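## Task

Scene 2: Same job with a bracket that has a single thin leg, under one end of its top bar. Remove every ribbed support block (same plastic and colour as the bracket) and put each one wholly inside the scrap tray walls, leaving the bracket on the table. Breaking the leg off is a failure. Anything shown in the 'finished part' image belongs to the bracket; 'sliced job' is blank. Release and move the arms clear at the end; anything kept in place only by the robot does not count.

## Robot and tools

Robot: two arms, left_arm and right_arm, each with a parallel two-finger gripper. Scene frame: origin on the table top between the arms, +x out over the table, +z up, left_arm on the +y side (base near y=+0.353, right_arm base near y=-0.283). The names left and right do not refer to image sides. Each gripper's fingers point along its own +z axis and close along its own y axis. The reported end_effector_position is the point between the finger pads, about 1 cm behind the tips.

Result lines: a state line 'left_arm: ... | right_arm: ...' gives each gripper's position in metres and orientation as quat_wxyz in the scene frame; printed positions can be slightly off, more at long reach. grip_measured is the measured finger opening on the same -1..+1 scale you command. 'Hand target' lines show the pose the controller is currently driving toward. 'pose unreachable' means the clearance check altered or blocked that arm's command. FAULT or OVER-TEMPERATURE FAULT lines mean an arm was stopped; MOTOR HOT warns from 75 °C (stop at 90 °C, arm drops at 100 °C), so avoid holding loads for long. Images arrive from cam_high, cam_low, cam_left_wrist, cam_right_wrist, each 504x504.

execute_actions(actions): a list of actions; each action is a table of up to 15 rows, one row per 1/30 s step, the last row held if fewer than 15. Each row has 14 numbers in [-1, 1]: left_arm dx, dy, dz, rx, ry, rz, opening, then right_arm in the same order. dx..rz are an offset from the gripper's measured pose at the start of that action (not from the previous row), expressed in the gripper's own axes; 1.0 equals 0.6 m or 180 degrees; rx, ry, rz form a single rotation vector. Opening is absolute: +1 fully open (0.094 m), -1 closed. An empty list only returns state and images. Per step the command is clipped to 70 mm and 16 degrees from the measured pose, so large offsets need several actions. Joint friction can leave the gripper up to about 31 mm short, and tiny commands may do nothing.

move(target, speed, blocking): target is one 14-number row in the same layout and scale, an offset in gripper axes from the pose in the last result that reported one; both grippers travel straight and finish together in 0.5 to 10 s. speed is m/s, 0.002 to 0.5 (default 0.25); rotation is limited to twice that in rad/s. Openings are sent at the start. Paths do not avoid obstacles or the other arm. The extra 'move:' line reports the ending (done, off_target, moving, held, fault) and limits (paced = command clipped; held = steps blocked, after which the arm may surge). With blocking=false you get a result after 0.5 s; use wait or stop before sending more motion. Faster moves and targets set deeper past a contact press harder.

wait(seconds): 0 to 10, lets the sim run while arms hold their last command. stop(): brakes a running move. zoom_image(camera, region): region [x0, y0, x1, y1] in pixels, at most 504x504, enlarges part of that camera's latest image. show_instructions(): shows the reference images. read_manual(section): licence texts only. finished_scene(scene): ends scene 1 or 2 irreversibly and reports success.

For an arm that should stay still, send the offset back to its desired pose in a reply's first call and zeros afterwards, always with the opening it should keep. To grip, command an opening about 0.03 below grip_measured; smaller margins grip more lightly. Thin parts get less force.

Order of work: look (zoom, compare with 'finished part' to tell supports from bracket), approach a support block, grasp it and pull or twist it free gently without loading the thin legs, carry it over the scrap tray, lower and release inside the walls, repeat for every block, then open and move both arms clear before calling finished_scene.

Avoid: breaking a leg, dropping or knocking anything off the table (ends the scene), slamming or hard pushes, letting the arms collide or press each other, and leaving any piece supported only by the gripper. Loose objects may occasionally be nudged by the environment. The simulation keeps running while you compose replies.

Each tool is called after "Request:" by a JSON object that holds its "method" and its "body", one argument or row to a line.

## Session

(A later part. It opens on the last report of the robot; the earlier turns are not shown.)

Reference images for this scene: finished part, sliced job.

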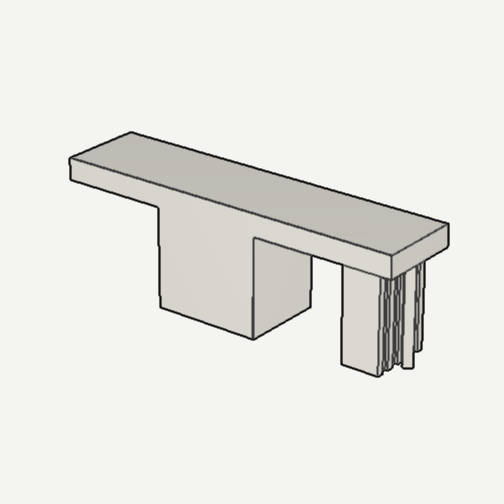

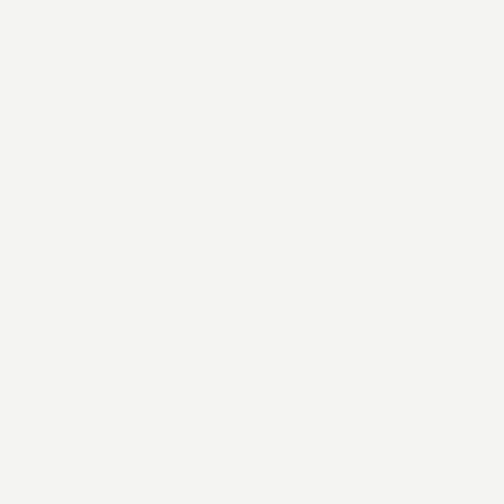

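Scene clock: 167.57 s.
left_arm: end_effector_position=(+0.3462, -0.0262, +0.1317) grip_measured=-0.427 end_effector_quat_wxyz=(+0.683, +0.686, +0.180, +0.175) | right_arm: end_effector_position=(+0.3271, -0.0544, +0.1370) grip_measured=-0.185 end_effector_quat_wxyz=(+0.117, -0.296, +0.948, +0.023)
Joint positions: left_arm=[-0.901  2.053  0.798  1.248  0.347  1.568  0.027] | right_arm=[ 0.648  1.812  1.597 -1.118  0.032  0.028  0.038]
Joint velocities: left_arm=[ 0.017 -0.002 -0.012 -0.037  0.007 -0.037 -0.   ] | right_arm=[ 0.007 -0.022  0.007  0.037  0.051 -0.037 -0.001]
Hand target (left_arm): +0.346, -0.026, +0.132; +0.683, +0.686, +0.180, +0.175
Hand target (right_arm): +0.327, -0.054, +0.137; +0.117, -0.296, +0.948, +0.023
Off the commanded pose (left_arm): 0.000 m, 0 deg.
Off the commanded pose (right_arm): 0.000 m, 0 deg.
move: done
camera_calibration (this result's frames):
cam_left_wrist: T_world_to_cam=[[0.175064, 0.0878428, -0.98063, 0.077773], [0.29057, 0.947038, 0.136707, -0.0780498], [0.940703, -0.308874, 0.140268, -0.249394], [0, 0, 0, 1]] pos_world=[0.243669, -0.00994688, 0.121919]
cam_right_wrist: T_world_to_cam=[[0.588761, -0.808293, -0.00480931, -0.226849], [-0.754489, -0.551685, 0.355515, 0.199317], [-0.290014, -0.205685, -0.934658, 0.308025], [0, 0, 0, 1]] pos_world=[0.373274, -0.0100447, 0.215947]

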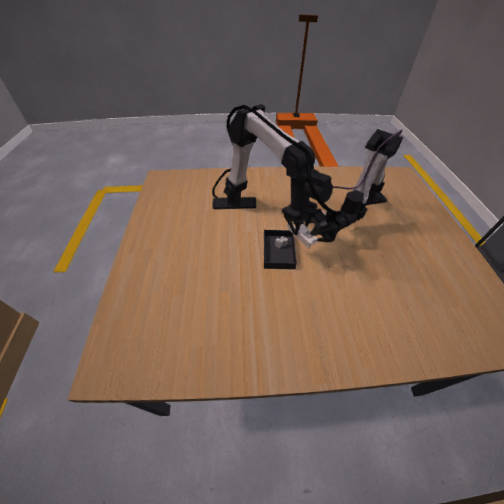

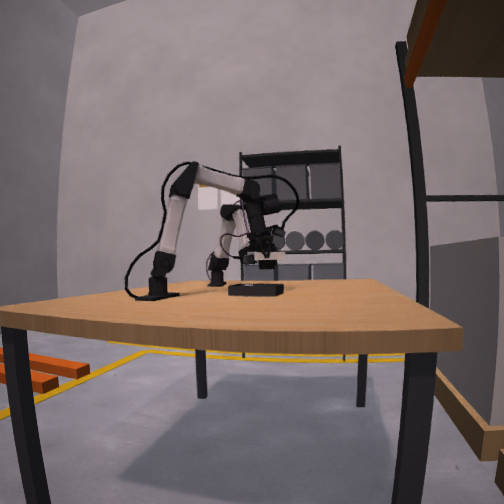

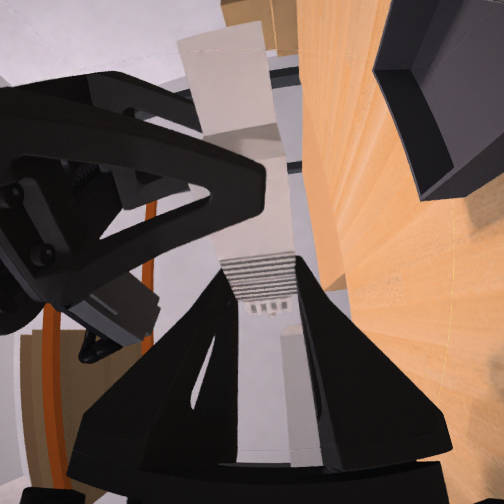

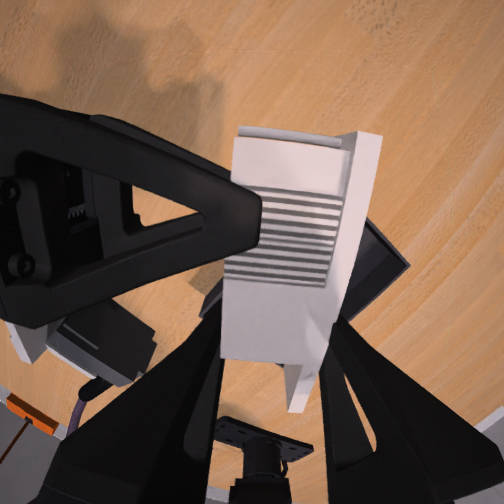

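Off-centre and shallow; adjust (it's probably split in halves).

Request:
{"method": "move", "body": {
  "target": [0,0,0,0,0,0,-0.25,0,0,0,0,0,0,-0.4]
}}

Request:
{"method": "move", "body": {
  "target": [-0.011,0.002,0.014,0,0,0,-0.25,0,0,0,0,0,0,-0.4],
  "speed": 0.015
}}

Scene clock: 171.80 s.
left_arm: end_effector_position=(+0.3462, -0.0262, +0.1317) grip_measured=-0.252 end_effector_quat_wxyz=(+0.683, +0.686, +0.180, +0.175) | right_arm: end_effector_position=(+0.3271, -0.0544, +0.1370) grip_measured=-0.185 end_effector_quat_wxyz=(+0.117, -0.296, +0.948, +0.023)
Joint positions: left_arm=[-0.901  2.053  0.798  1.248  0.347  1.568  0.035] | right_arm=[ 0.648  1.812  1.597 -1.118  0.032  0.028  0.038]
Joint velocities: left_arm=[ 0.012 -0.007  0.032  0.007 -0.007 -0.051 -0.   ] | right_arm=[ 0.002  0.002  0.002 -0.051  0.022  0.007 -0.001]
Hand target (left_arm): +0.346, -0.026, +0.132; +0.683, +0.686, +0.180, +0.175
Hand target (right_arm): +0.327, -0.054, +0.137; +0.117, -0.296, +0.948, +0.023
Off the commanded pose (left_arm): 0.000 m, 0 deg.
Off the commanded pose (right_arm): 0.000 m, 0 deg.
move: done
camera_calibration (this result's frames):
cam_left_wrist: T_world_to_cam=[[0.175064, 0.0878428, -0.98063, 0.077773], [0.29057, 0.947038, 0.136707, -0.0780498], [0.940703, -0.308874, 0.140268, -0.249394], [0, 0, 0, 1]] pos_world=[0.243669, -0.00994688, 0.121919]
cam_right_wrist: T_world_to_cam=[[0.588761, -0.808293, -0.00480931, -0.226849], [-0.754489, -0.551685, 0.355515, 0.199317], [-0.290014, -0.205685, -0.934658, 0.308025], [0, 0, 0, 1]] pos_world=[0.373274, -0.0100447, 0.215947]

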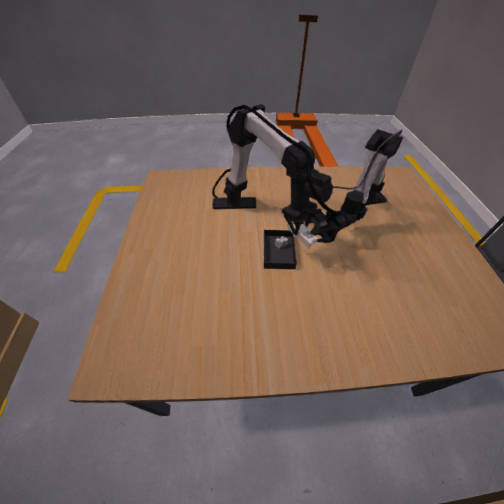

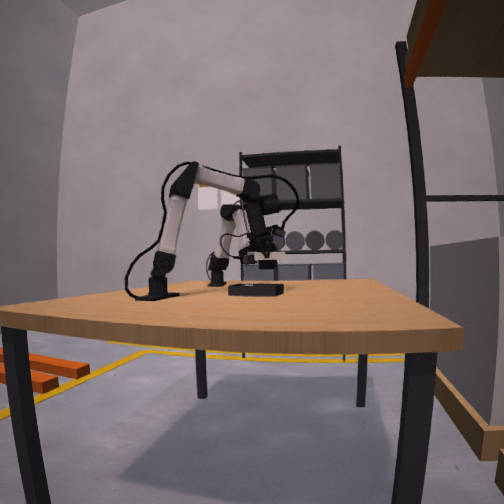

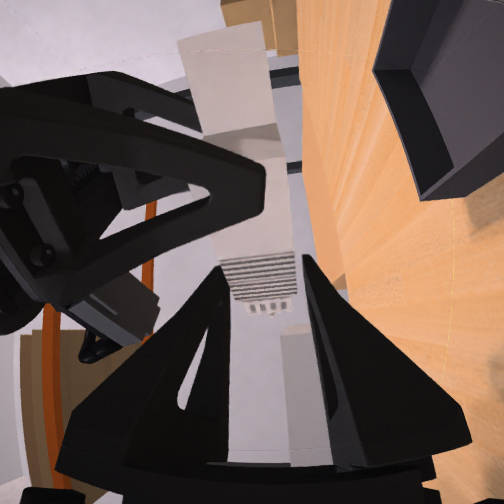

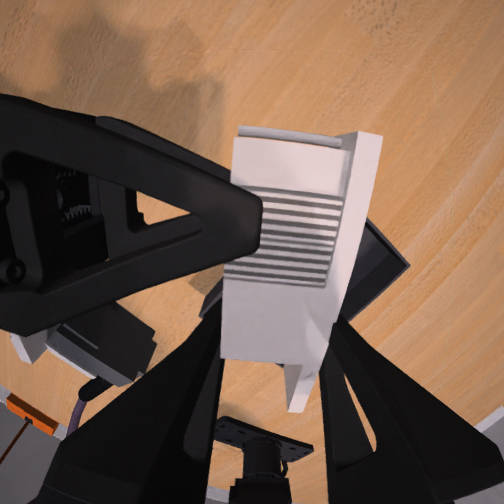

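Scene clock: 172.73 s.
left_arm: end_effector_position=(+0.3410, -0.0315, +0.1289) grip_measured=-0.252 end_effector_quat_wxyz=(+0.680, +0.690, +0.180, +0.171) | right_arm: end_effector_position=(+0.3271, -0.0544, +0.1370) grip_measured=-0.185 end_effector_quat_wxyz=(+0.117, -0.296, +0.948, +0.023)
Joint positions: left_arm=[-0.92   2.053  0.798  1.236  0.335  1.568  0.035] | right_arm=[ 0.648  1.812  1.597 -1.118  0.032  0.028  0.038]
Joint velocities: left_arm=[ 0.012 -0.002 -0.002 -0.037 -0.022 -0.022 -0.001] | right_arm=[-0.012 -0.012  0.022 -0.007  0.066  0.022 -0.001]
Hand target (left_arm): +0.344, -0.036, +0.133; +0.683, +0.686, +0.180, +0.175
Hand target (right_arm): +0.327, -0.054, +0.137; +0.117, -0.296, +0.948, +0.023
Off the commanded pose (left_arm): 0.007 m, 1 deg.
Off the commanded pose (right_arm): 0.000 m, 0 deg.
move: done
camera_calibration (this result's frames):
cam_left_wrist: T_world_to_cam=[[0.167069, 0.0945354, -0.981403, 0.0794497], [0.29792, 0.944022, 0.141651, -0.0743561], [0.939857, -0.316045, 0.129553, -0.244261], [0, 0, 0, 1]] pos_world=[0.238449, -0.0145144, 0.120149]
cam_right_wrist: T_world_to_cam=[[0.588761, -0.808293, -0.00480931, -0.226849], [-0.754489, -0.551685, 0.355515, 0.199317], [-0.290014, -0.205685, -0.934658, 0.308025], [0, 0, 0, 1]] pos_world=[0.373274, -0.0100447, 0.215947]

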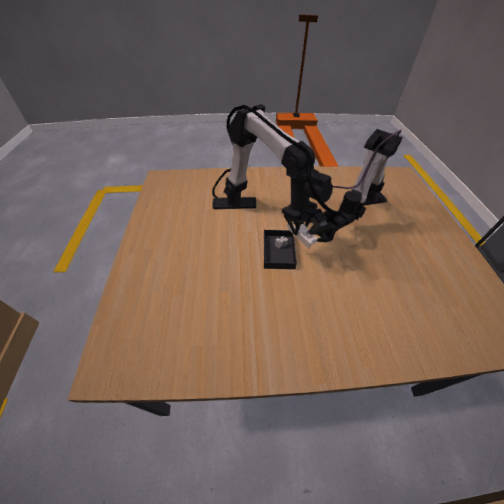

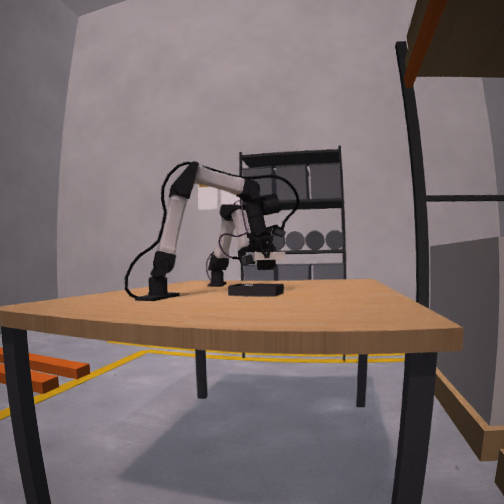

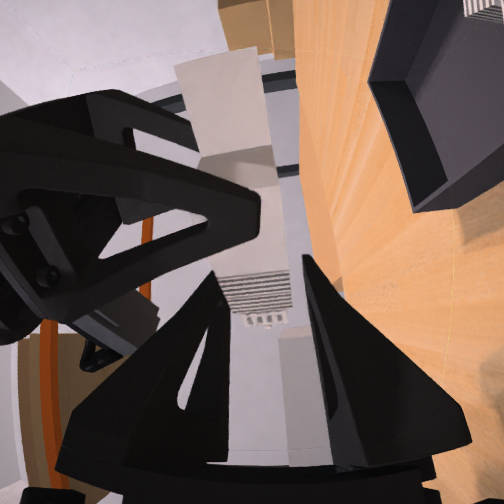

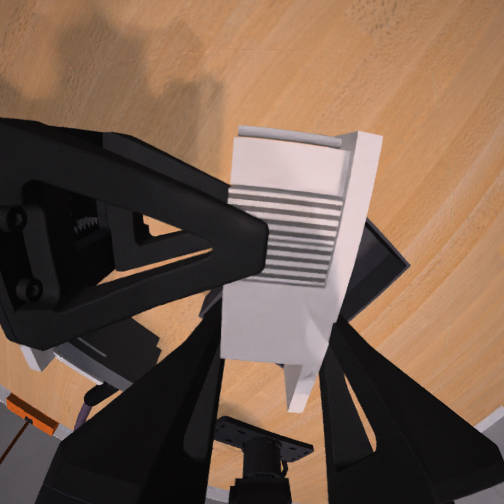

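Request:
{"method": "move", "body": {
  "target": [0.008,0.008,0.014,-0.006,0.008,0,-0.25,0,0,0,0,0,0,-0.4],
  "speed": 0.015
}}

Scene clock: 175.73 s.
left_arm: end_effector_position=(+0.3463, -0.0322, +0.1311) grip_measured=-0.252 end_effector_quat_wxyz=(+0.681, +0.686, +0.185, +0.179) | right_arm: end_effector_position=(+0.3271, -0.0544, +0.1370) grip_measured=-0.185 end_effector_quat_wxyz=(+0.117, -0.296, +0.948, +0.023)
Joint positions: left_arm=[-0.92   2.06   0.813  1.236  0.317  1.568  0.035] | right_arm=[ 0.648  1.812  1.597 -1.118  0.032  0.028  0.038]
Joint velocities: left_arm=[-0.002  0.007 -0.032 -0.022 -0.007 -0.007  0.001] | right_arm=[ 0.012 -0.002 -0.002 -0.022 -0.139 -0.037 -0.001]
Hand target (left_arm): +0.349, -0.036, +0.133; +0.684, +0.682, +0.187, +0.181
Hand target (right_arm): +0.327, -0.054, +0.137; +0.117, -0.296, +0.948, +0.023
Off the commanded pose (left_arm): 0.006 m, 1 deg.
Off the commanded pose (right_arm): 0.000 m, 0 deg.
move: done
camera_calibration (this result's frames):
cam_left_wrist: T_world_to_cam=[[0.171332, 0.0926284, -0.980849, 0.0791367], [0.27936, 0.950141, 0.138526, -0.0685369], [0.944777, -0.297744, 0.136913, -0.251872], [0, 0, 0, 1]] pos_world=[0.243551, -0.017204, 0.1216]
cam_right_wrist: T_world_to_cam=[[0.588761, -0.808293, -0.00480931, -0.226849], [-0.754489, -0.551685, 0.355515, 0.199317], [-0.290014, -0.205685, -0.934658, 0.308025], [0, 0, 0, 1]] pos_world=[0.373274, -0.0100447, 0.215947]

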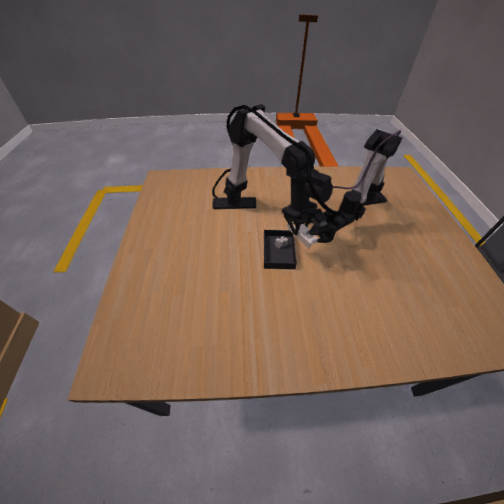

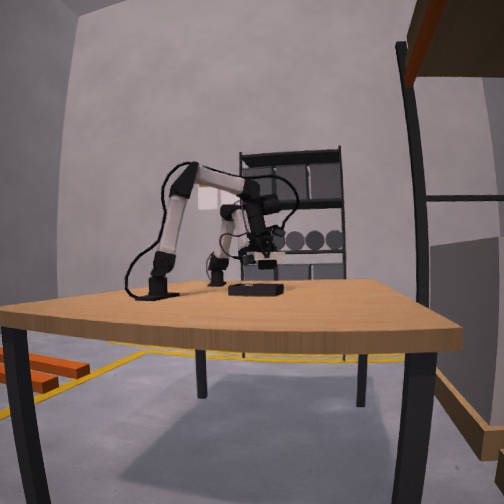

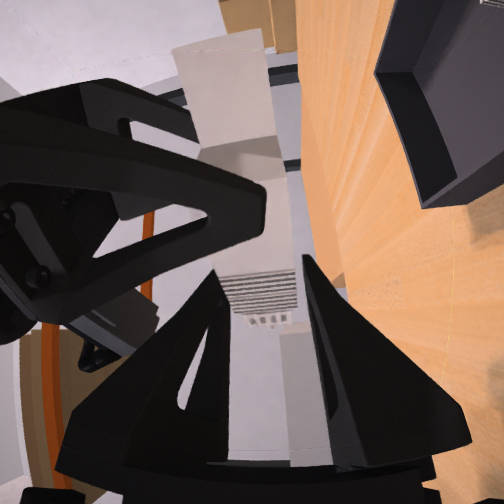

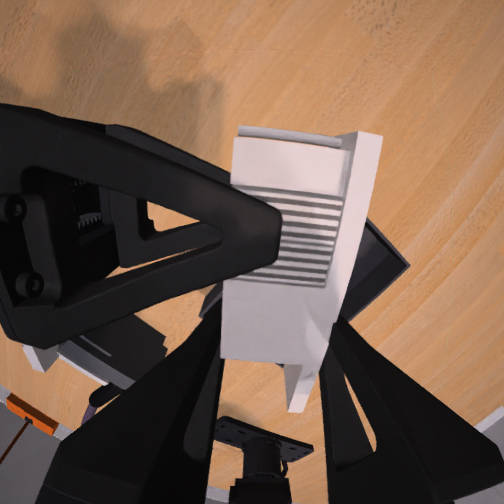

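Centred. Close, pull with bend.

Request:
{"method": "move", "body": {
  "target": [0,0,0,0,0,0,-0.65,0,0,0,0,0,0,-0.4]
}}

Request:
{"method": "move", "body": {
  "target": [-0.003,-0.01,-0.035,-0.05,0,0,-0.65,0,-0.07,-0.01,-0.05,0,0,-0.4],
  "speed": 0.02
}}

Scene clock: 179.13 s.
left_arm: end_effector_position=(+0.3465, -0.0321, +0.1313) grip_measured=-0.419 end_effector_quat_wxyz=(+0.681, +0.686, +0.185, +0.180) | right_arm: end_effector_position=(+0.3271, -0.0544, +0.1370) grip_measured=-0.185 end_effector_quat_wxyz=(+0.117, -0.296, +0.948, +0.023)
Joint positions: left_arm=[-0.92   2.06   0.813  1.237  0.316  1.569  0.027] | right_arm=[ 0.648  1.812  1.597 -1.118  0.032  0.028  0.038]
Joint velocities: left_arm=[-0.017 -0.007 -0.007  0.037 -0.022  0.022  0.   ] | right_arm=[-0.007  0.007 -0.017 -0.007 -0.11   0.022 -0.   ]
Hand target (left_arm): +0.346, -0.032, +0.131; +0.681, +0.686, +0.185, +0.179
Hand target (right_arm): +0.327, -0.054, +0.137; +0.117, -0.296, +0.948, +0.023
Off the commanded pose (left_arm): 0.000 m, 0 deg.
Off the commanded pose (right_arm): 0.000 m, 0 deg.
move: done
camera_calibration (this result's frames):
cam_left_wrist: T_world_to_cam=[[0.173041, 0.0926379, -0.980548, 0.0787325], [0.278026, 0.950483, 0.138862, -0.0682848], [0.944859, -0.296647, 0.138717, -0.252274], [0, 0, 0, 1]] pos_world=[0.243724, -0.0172263, 0.121678]
cam_right_wrist: T_world_to_cam=[[0.588832, -0.808239, -0.00518014, -0.226753], [-0.754361, -0.551858, 0.355517, 0.199266], [-0.290201, -0.205432, -0.934656, 0.308098], [0, 0, 0, 1]] pos_world=[0.373249, -0.0100111, 0.215948]

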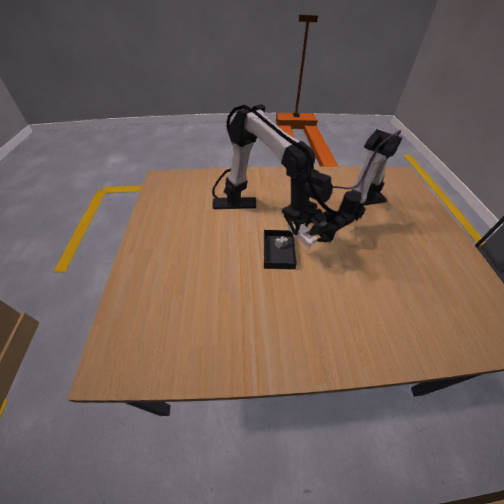

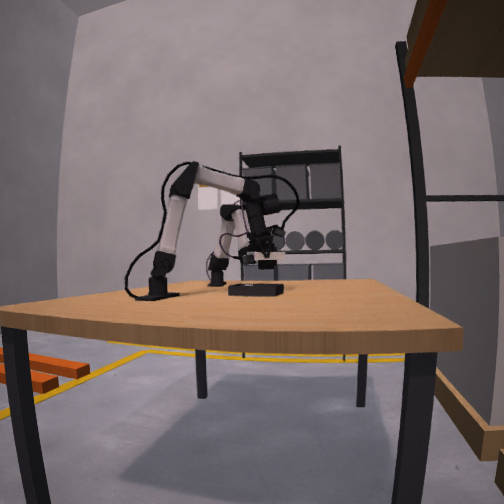

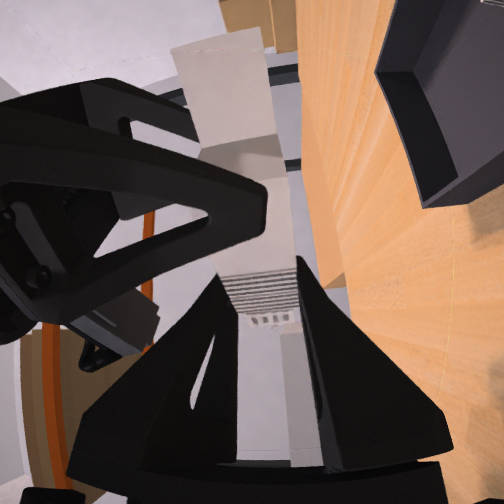

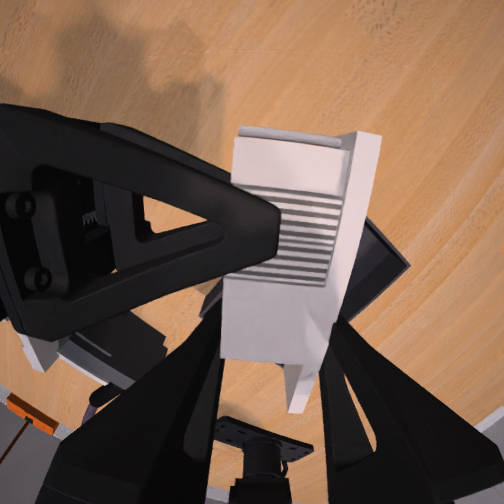

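Scene clock: 183.30 s.
left_arm: end_effector_position=(+0.3374, -0.0261, +0.1358) grip_measured=-0.420 end_effector_quat_wxyz=(+0.729, +0.637, +0.166, +0.189) | right_arm: end_effector_position=(+0.3264, -0.0590, +0.1419) grip_measured=-0.186 end_effector_quat_wxyz=(+0.086, -0.345, +0.923, +0.148)
Joint positions: left_arm=[-0.92   2.164  0.776  1.529  0.326  1.524  0.027] | right_arm=[ 0.508  1.812  1.597 -1.137 -0.269 -0.189  0.038]
Joint velocities: left_arm=[ 0.002  0.007 -0.022  0.022  0.051 -0.051 -0.001] | right_arm=[-0.002 -0.017 -0.007 -0.037  0.051 -0.051  0.   ]
Hand target (left_arm): +0.335, -0.016, +0.126; +0.723, +0.641, +0.173, +0.192
Hand target (right_arm): +0.347, -0.090, +0.144; +0.095, -0.304, +0.943, +0.099
Off the commanded pose (left_arm): 0.016 m, 1 deg.
Off the commanded pose (right_arm): 0.038 m, 8 deg.
joint sent to its limit (left arm) — the command would take joint 4 (wrist pitch) past its upper limit, so that joint was sent only as far as its limit.
move: off_target (left_arm, right_arm)
camera_calibration (this result's frames):
cam_left_wrist: T_world_to_cam=[[0.244573, -0.0299521, -0.969168, 0.0552908], [0.283616, 0.958019, 0.0419639, -0.0606157], [0.927225, -0.285135, 0.242801, -0.250458], [0, 0, 0, 1]] pos_world=[0.235899, -0.011687, 0.116941]
cam_right_wrist: T_world_to_cam=[[0.677864, -0.69399, -0.242649, -0.218731], [-0.624341, -0.717678, 0.30844, 0.148908], [-0.388198, -0.0575847, -0.919775, 0.350149], [0, 0, 0, 1]] pos_world=[0.377166, -0.0247659, 0.223054]

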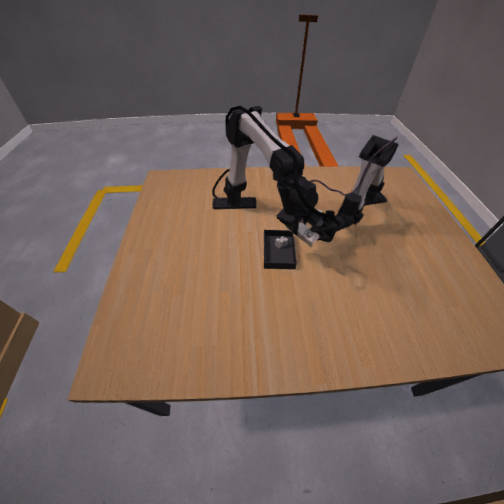

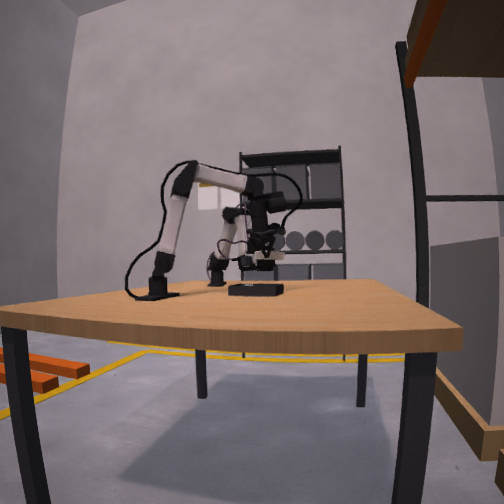

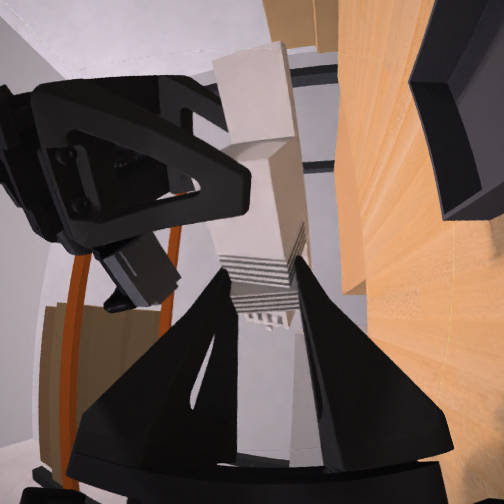

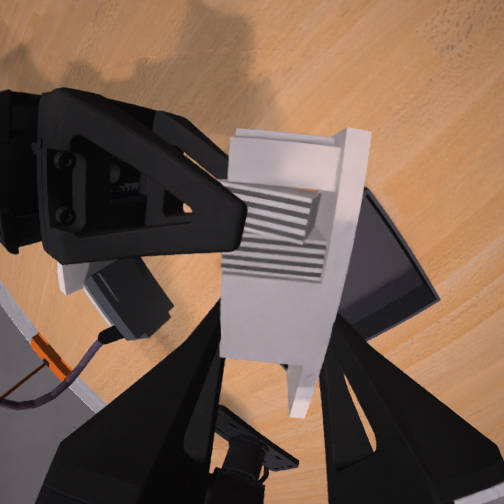

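Outer half broke loose but is wedged by the tilt; straighten and pull.

Request:
{"method": "move", "body": {
  "target": [0,0,-0.03,0.04,0,0,-0.65,0,-0.05,0,0.07,0,0.03,-0.4],
  "speed": 0.03
}}

Scene clock: 189.57 s.
left_arm: end_effector_position=(+0.3334, -0.0190, +0.1346) grip_measured=-0.420 end_effector_quat_wxyz=(+0.691, +0.676, +0.182, +0.179) | right_arm: end_effector_position=(+0.3221, -0.0515, +0.1396) grip_measured=-0.186 end_effector_quat_wxyz=(+0.087, -0.329, +0.932, +0.121)
Joint positions: left_arm=[-0.914  2.032  0.732  1.32   0.326  1.556  0.027] | right_arm=[ 0.56   1.812  1.597 -1.131 -0.2   -0.108  0.038]
Joint velocities: left_arm=[ 0.002 -0.017 -0.027  0.022  0.037  0.051 -0.001] | right_arm=[-0.012 -0.007 -0.002 -0.007  0.022 -0.095 -0.   ]
Hand target (left_arm): +0.329, -0.011, +0.133; +0.688, +0.681, +0.178, +0.177
Hand target (right_arm): +0.344, -0.081, +0.137; +0.113, -0.290, +0.949, +0.053
Off the commanded pose (left_arm): 0.010 m, 1 deg.
Off the commanded pose (right_arm): 0.038 m, 10 deg.
move: off_target (right_arm)
camera_calibration (this result's frames):
cam_left_wrist: T_world_to_cam=[[0.183261, 0.0662989, -0.980826, 0.0791272], [0.281527, 0.952396, 0.116979, -0.0757584], [0.941891, -0.297567, 0.155873, -0.237821], [0, 0, 0, 1]] pos_world=[0.230828, -0.00386152, 0.123542]
cam_right_wrist: T_world_to_cam=[[0.652387, -0.73167, -0.197613, -0.211165], [-0.656776, -0.675911, 0.33435, 0.161283], [-0.378203, -0.0883383, -0.921498, 0.342128], [0, 0, 0, 1]] pos_world=[0.373082, -0.0152669, 0.219616]

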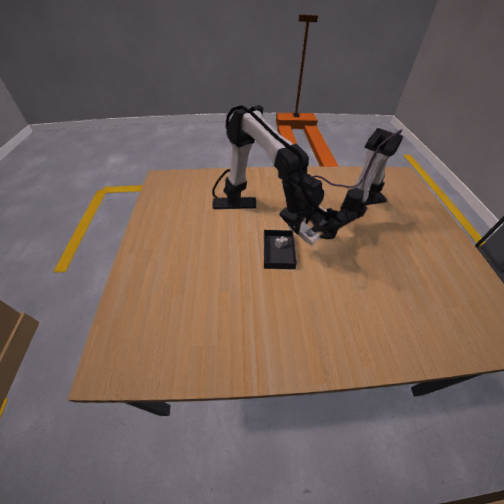

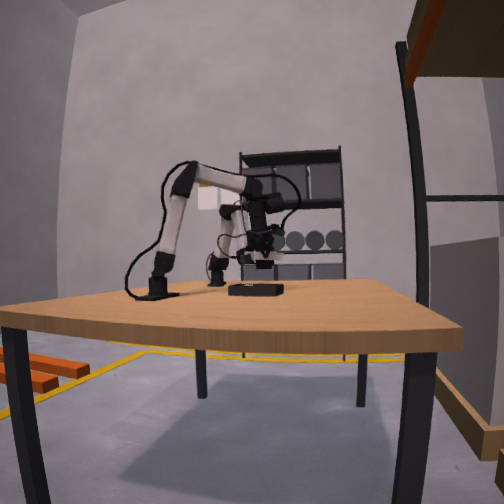

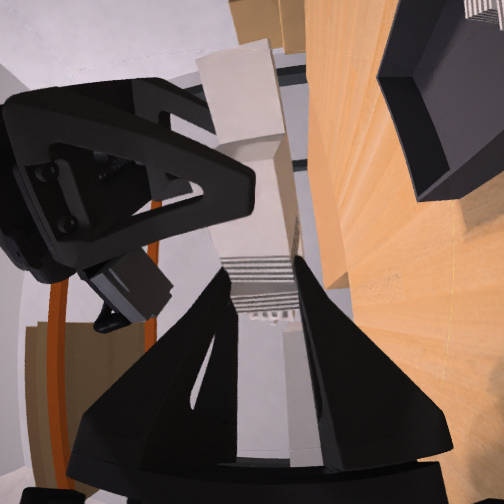

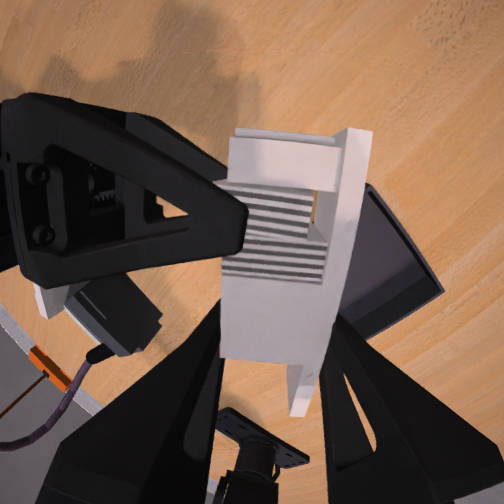

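Request:
{"method": "move", "body": {
  "target": [0,-0.025,-0.015,0,0,0,-0.65,0,-0.06,-0.035,0,0,0.03,-0.4],
  "speed": 0.02
}}

Scene clock: 195.00 s.
left_arm: end_effector_position=(+0.3280, -0.0161, +0.1268) grip_measured=-0.424 end_effector_quat_wxyz=(+0.696, +0.672, +0.176, +0.179) | right_arm: end_effector_position=(+0.3393, -0.0839, +0.1545) grip_measured=-0.186 end_effector_quat_wxyz=(+0.086, -0.291, +0.944, +0.129)
Joint positions: left_arm=[-0.914  2.068  0.706  1.398  0.335  1.555  0.027] | right_arm=[ 0.452  1.812  1.654 -1.202 -0.231 -0.134  0.038]
Joint velocities: left_arm=[-0.002  0.002  0.007 -0.022  0.022  0.037  0.   ] | right_arm=[ 0.007 -0.012  0.002 -0.007  0.022 -0.007 -0.   ]
Hand target (left_arm): +0.329, -0.012, +0.119; +0.691, +0.677, +0.182, +0.179
Hand target (right_arm): +0.343, -0.085, +0.153; +0.082, -0.285, +0.947, +0.125
Off the commanded pose (left_arm): 0.009 m, 1 deg.
Off the commanded pose (right_arm): 0.004 m, 1 deg.
move: done
camera_calibration (this result's frames):
cam_left_wrist: T_world_to_cam=[[0.195319, 0.0536767, -0.97927, 0.0678937], [0.288925, 0.951039, 0.109757, -0.077563], [0.937215, -0.304373, 0.170247, -0.231035], [0, 0, 0, 1]] pos_world=[0.225679, -0.000199848, 0.114332]
cam_right_wrist: T_world_to_cam=[[0.591037, -0.775394, -0.22235, -0.22215], [-0.700471, -0.630054, 0.33522, 0.164263], [-0.40002, -0.0423775, -0.915526, 0.369846], [0, 0, 0, 1]] pos_world=[0.394306, -0.0530855, 0.234144]

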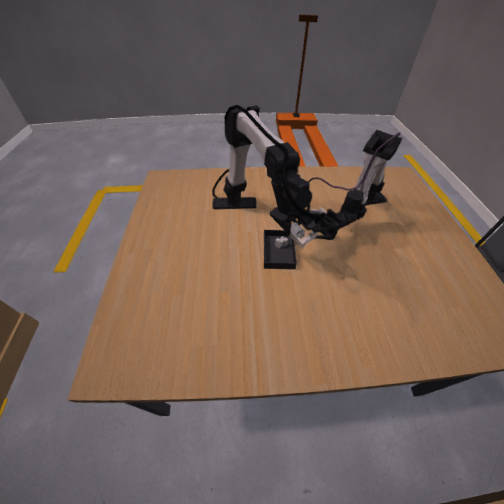

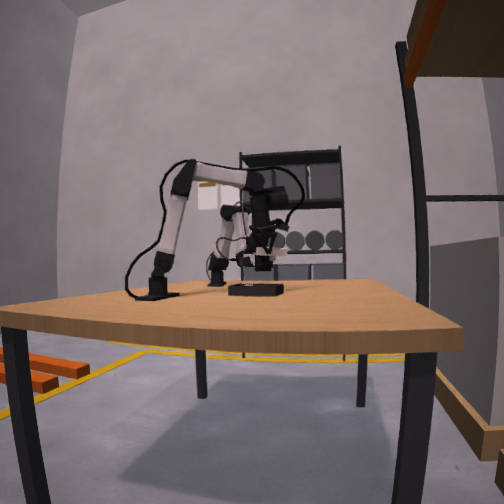

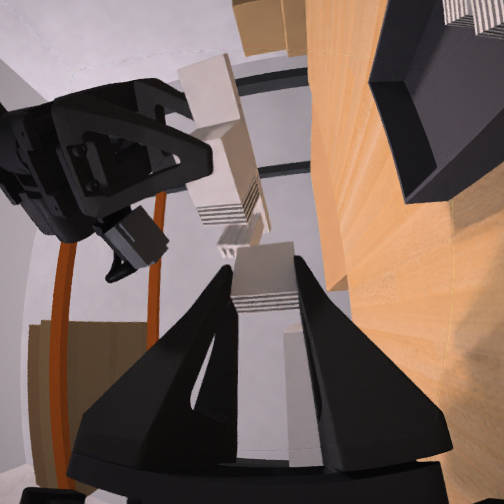

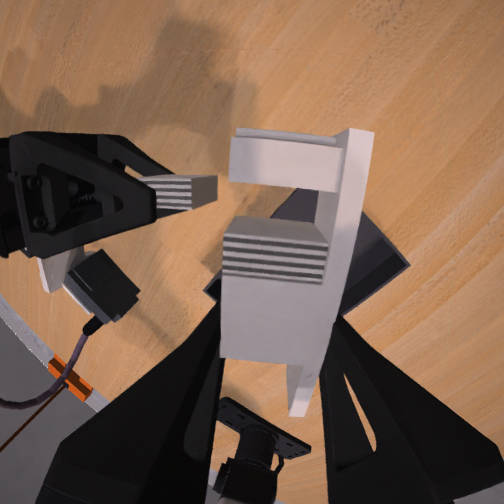

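Request:
{"method": "move", "body": {
  "target": [0,0,0,0,0,-0.5,-0.6,0.23,-0.34,-0.09,0.07,-0.04,0,-0.4],
  "speed": 0.3
}}

Request:
{"method": "move", "body": {
  "target": [0.04,-0.075,0.1,0,0.28,0,-0.6,0,0,0,0,0,0,-0.4],
  "speed": 0.2
}}

Request:
{"method": "move", "body": {
  "target": [0.03,0,0.09,0,0,0,-0.6,0,0,0,0,0,0,-0.4],
  "speed": 0.06
}}

Scene clock: 204.50 s.
left_arm: end_effector_position=(+0.3280, -0.0161, +0.1268) grip_measured=-0.423 end_effector_quat_wxyz=(+0.620, +0.354, +0.598, -0.363) | right_arm: end_effector_position=(+0.3369, -0.3389, +0.1362) grip_measured=-0.186 end_effector_quat_wxyz=(+0.168, -0.269, +0.948, +0.038)
Joint positions: left_arm=[-0.914  2.068  0.706  1.398  0.335 -0.007  0.027] | right_arm=[-0.28   1.571  1.3   -1.052 -0.244 -0.815  0.038]
Joint velocities: left_arm=[-0.012 -0.007 -0.032 -0.037  0.007  0.037  0.   ] | right_arm=[-0.012  0.002 -0.017  0.037 -0.022  0.022  0.001]
Hand target (left_arm): +0.328, -0.016, +0.127; +0.619, +0.351, +0.600, -0.366
Hand target (right_arm): +0.335, -0.339, +0.135; +0.174, -0.272, +0.946, +0.039
Off the commanded pose (left_arm): 0.000 m, 0 deg.
Off the commanded pose (right_arm): 0.005 m, 1 deg.
move: done
camera_calibration (this result's frames):
cam_left_wrist: T_world_to_cam=[[-0.845257, -0.4936, -0.204693, 0.302171], [-0.199557, 0.646932, -0.735973, 0.18497], [0.495699, -0.581238, -0.645325, 0.0127099], [0, 0, 0, 1]] pos_world=[0.286024, 0.0368757, 0.206187]
cam_right_wrist: T_world_to_cam=[[0.549127, -0.83569, -0.00908268, -0.457882], [-0.807295, -0.533217, 0.252892, 0.0880812], [-0.216182, -0.131537, -0.967452, 0.256317], [0, 0, 0, 1]] pos_world=[0.377954, -0.301965, 0.221541]

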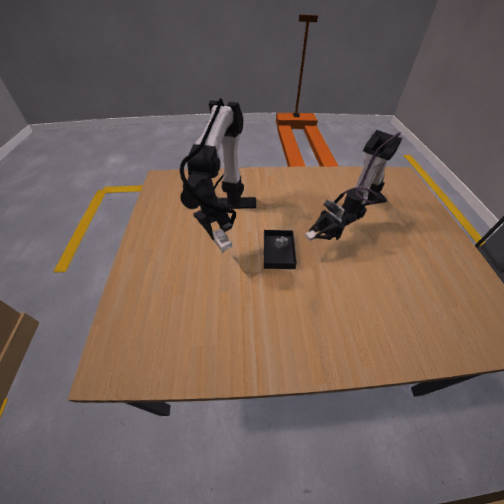

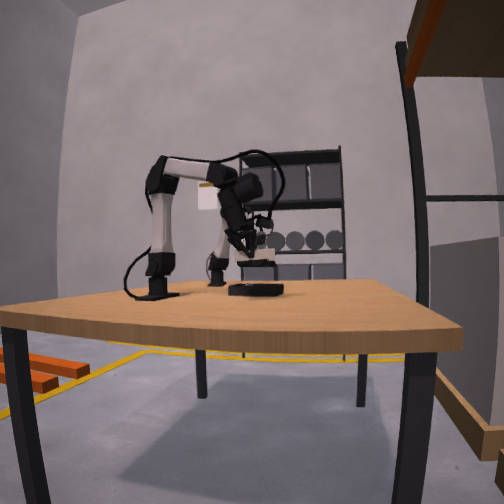

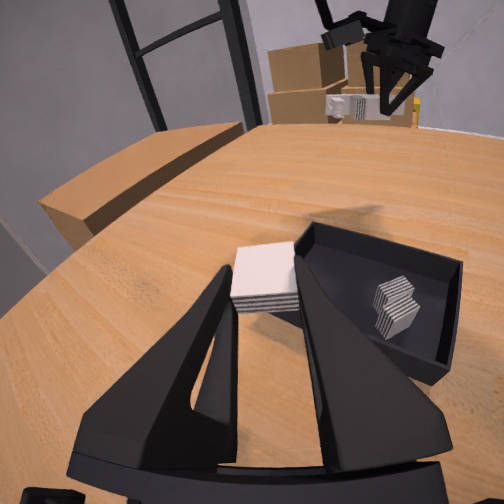

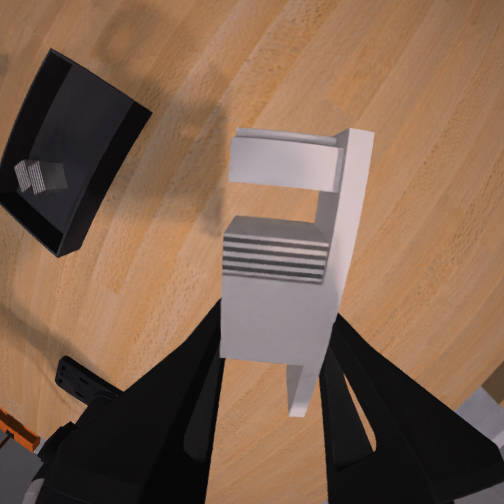

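Scene clock: 207.43 s.
left_arm: end_effector_position=(+0.3156, -0.0861, +0.1022) grip_measured=-0.423 end_effector_quat_wxyz=(+0.300, +0.476, +0.806, -0.184) | right_arm: end_effector_position=(+0.3369, -0.3389, +0.1362) grip_measured=-0.186 end_effector_quat_wxyz=(+0.168, -0.269, +0.948, +0.038)
Joint positions: left_arm=[-1.096  2.031  1.541 -0.37   0.113  0.114  0.027] | right_arm=[-0.28   1.571  1.3   -1.052 -0.244 -0.815  0.038]
Joint velocities: left_arm=[ 0.007  0.002 -0.017 -0.037  0.022 -0.022  0.001] | right_arm=[ 0.002  0.017 -0.017  0.022 -0.022  0.037  0.   ]
Hand target (left_arm): +0.318, -0.090, +0.106; +0.305, +0.477, +0.804, -0.180
Hand target (right_arm): +0.337, -0.339, +0.136; +0.168, -0.269, +0.948, +0.038
Off the commanded pose (left_arm): 0.006 m, 1 deg.
Off the commanded pose (right_arm): 0.000 m, 0 deg.
move: done
camera_calibration (this result's frames):
cam_left_wrist: T_world_to_cam=[[-0.928688, -0.34638, -0.13251, 0.283723], [-0.354907, 0.933743, 0.0465425, 0.203378], [0.107609, 0.0902523, -0.990088, 0.177817], [0, 0, 0, 1]] pos_world=[0.316535, -0.107675, 0.204185]
cam_right_wrist: T_world_to_cam=[[0.549127, -0.83569, -0.00908268, -0.457882], [-0.807295, -0.533217, 0.252892, 0.0880812], [-0.216182, -0.131537, -0.967452, 0.256317], [0, 0, 0, 1]] pos_world=[0.377954, -0.301965, 0.221541]

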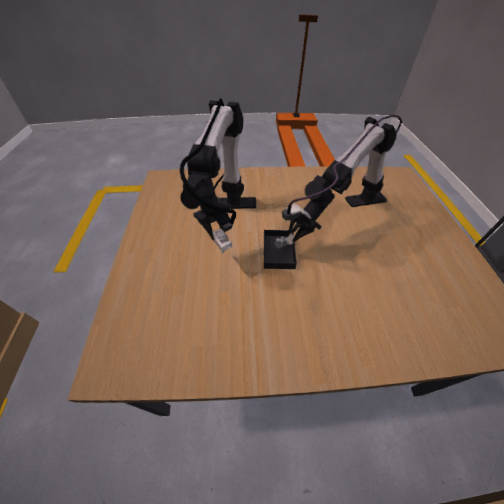

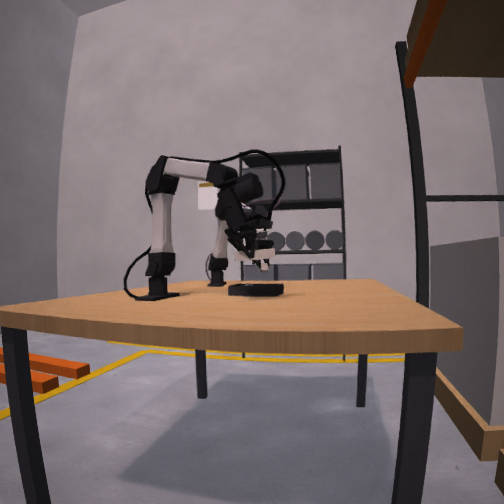

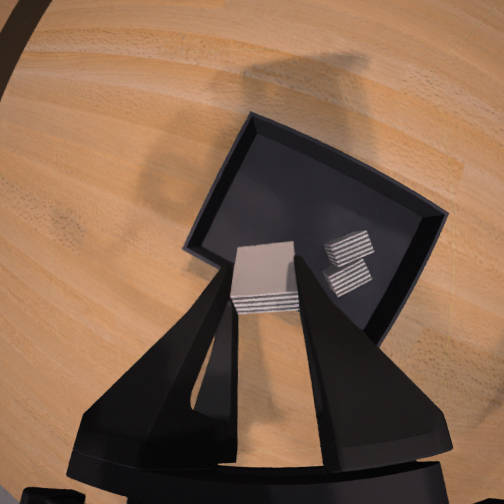

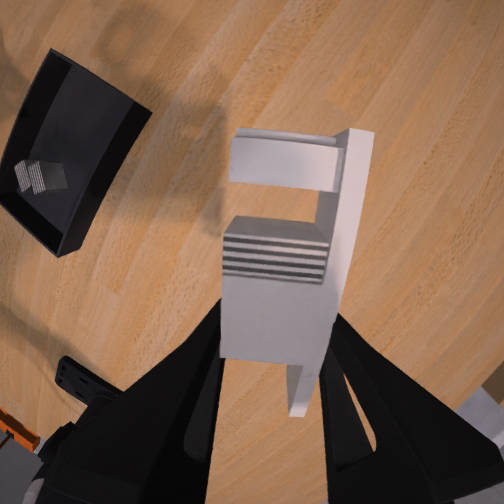

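Scene clock: 208.73 s.
left_arm: end_effector_position=(+0.3259, -0.0994, +0.0475) grip_measured=-0.423 end_effector_quat_wxyz=(+0.291, +0.477, +0.810, -0.180) | right_arm: end_effector_position=(+0.3369, -0.3389, +0.1362) grip_measured=-0.186 end_effector_quat_wxyz=(+0.168, -0.269, +0.948, +0.038)
Joint positions: left_arm=[-1.096  2.169  1.541 -0.251  0.113  0.113  0.027] | right_arm=[-0.28   1.571  1.3   -1.052 -0.244 -0.815  0.038]
Joint velocities: left_arm=[ 0.002 -0.007 -0.027  0.051  0.022  0.022 -0.001] | right_arm=[ 0.002  0.002 -0.007 -0.007  0.037 -0.022  0.   ]
Hand target (left_arm): +0.326, -0.106, +0.050; +0.300, +0.476, +0.806, -0.184
Hand target (right_arm): +0.337, -0.339, +0.136; +0.168, -0.269, +0.948, +0.038
Off the commanded pose (left_arm): 0.007 m, 1 deg.
Off the commanded pose (right_arm): 0.000 m, 0 deg.
move: done
camera_calibration (this result's frames):
cam_left_wrist: T_world_to_cam=[[-0.930088, -0.34496, -0.126249, 0.28179], [-0.354757, 0.932692, 0.0650579, 0.221071], [0.095309, 0.105297, -0.989863, 0.129285], [0, 0, 0, 1]] pos_world=[0.328194, -0.122598, 0.149168]
cam_right_wrist: T_world_to_cam=[[0.549127, -0.83569, -0.00908268, -0.457882], [-0.807295, -0.533217, 0.252892, 0.0880812], [-0.216182, -0.131537, -0.967452, 0.256317], [0, 0, 0, 1]] pos_world=[0.377954, -0.301965, 0.221541]

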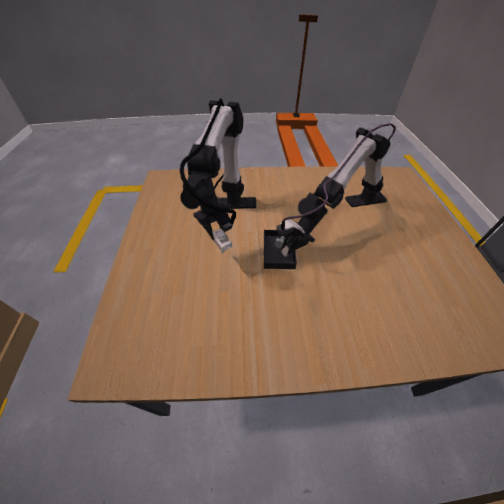

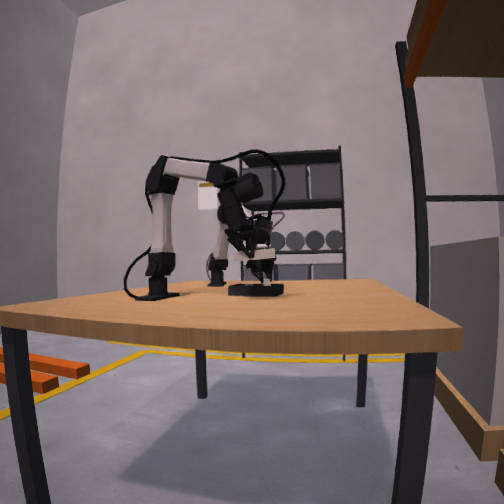

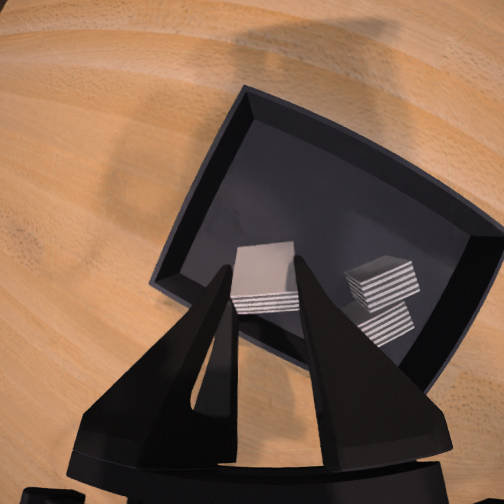

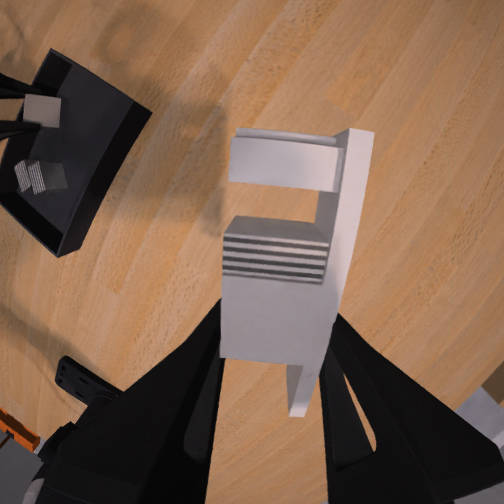

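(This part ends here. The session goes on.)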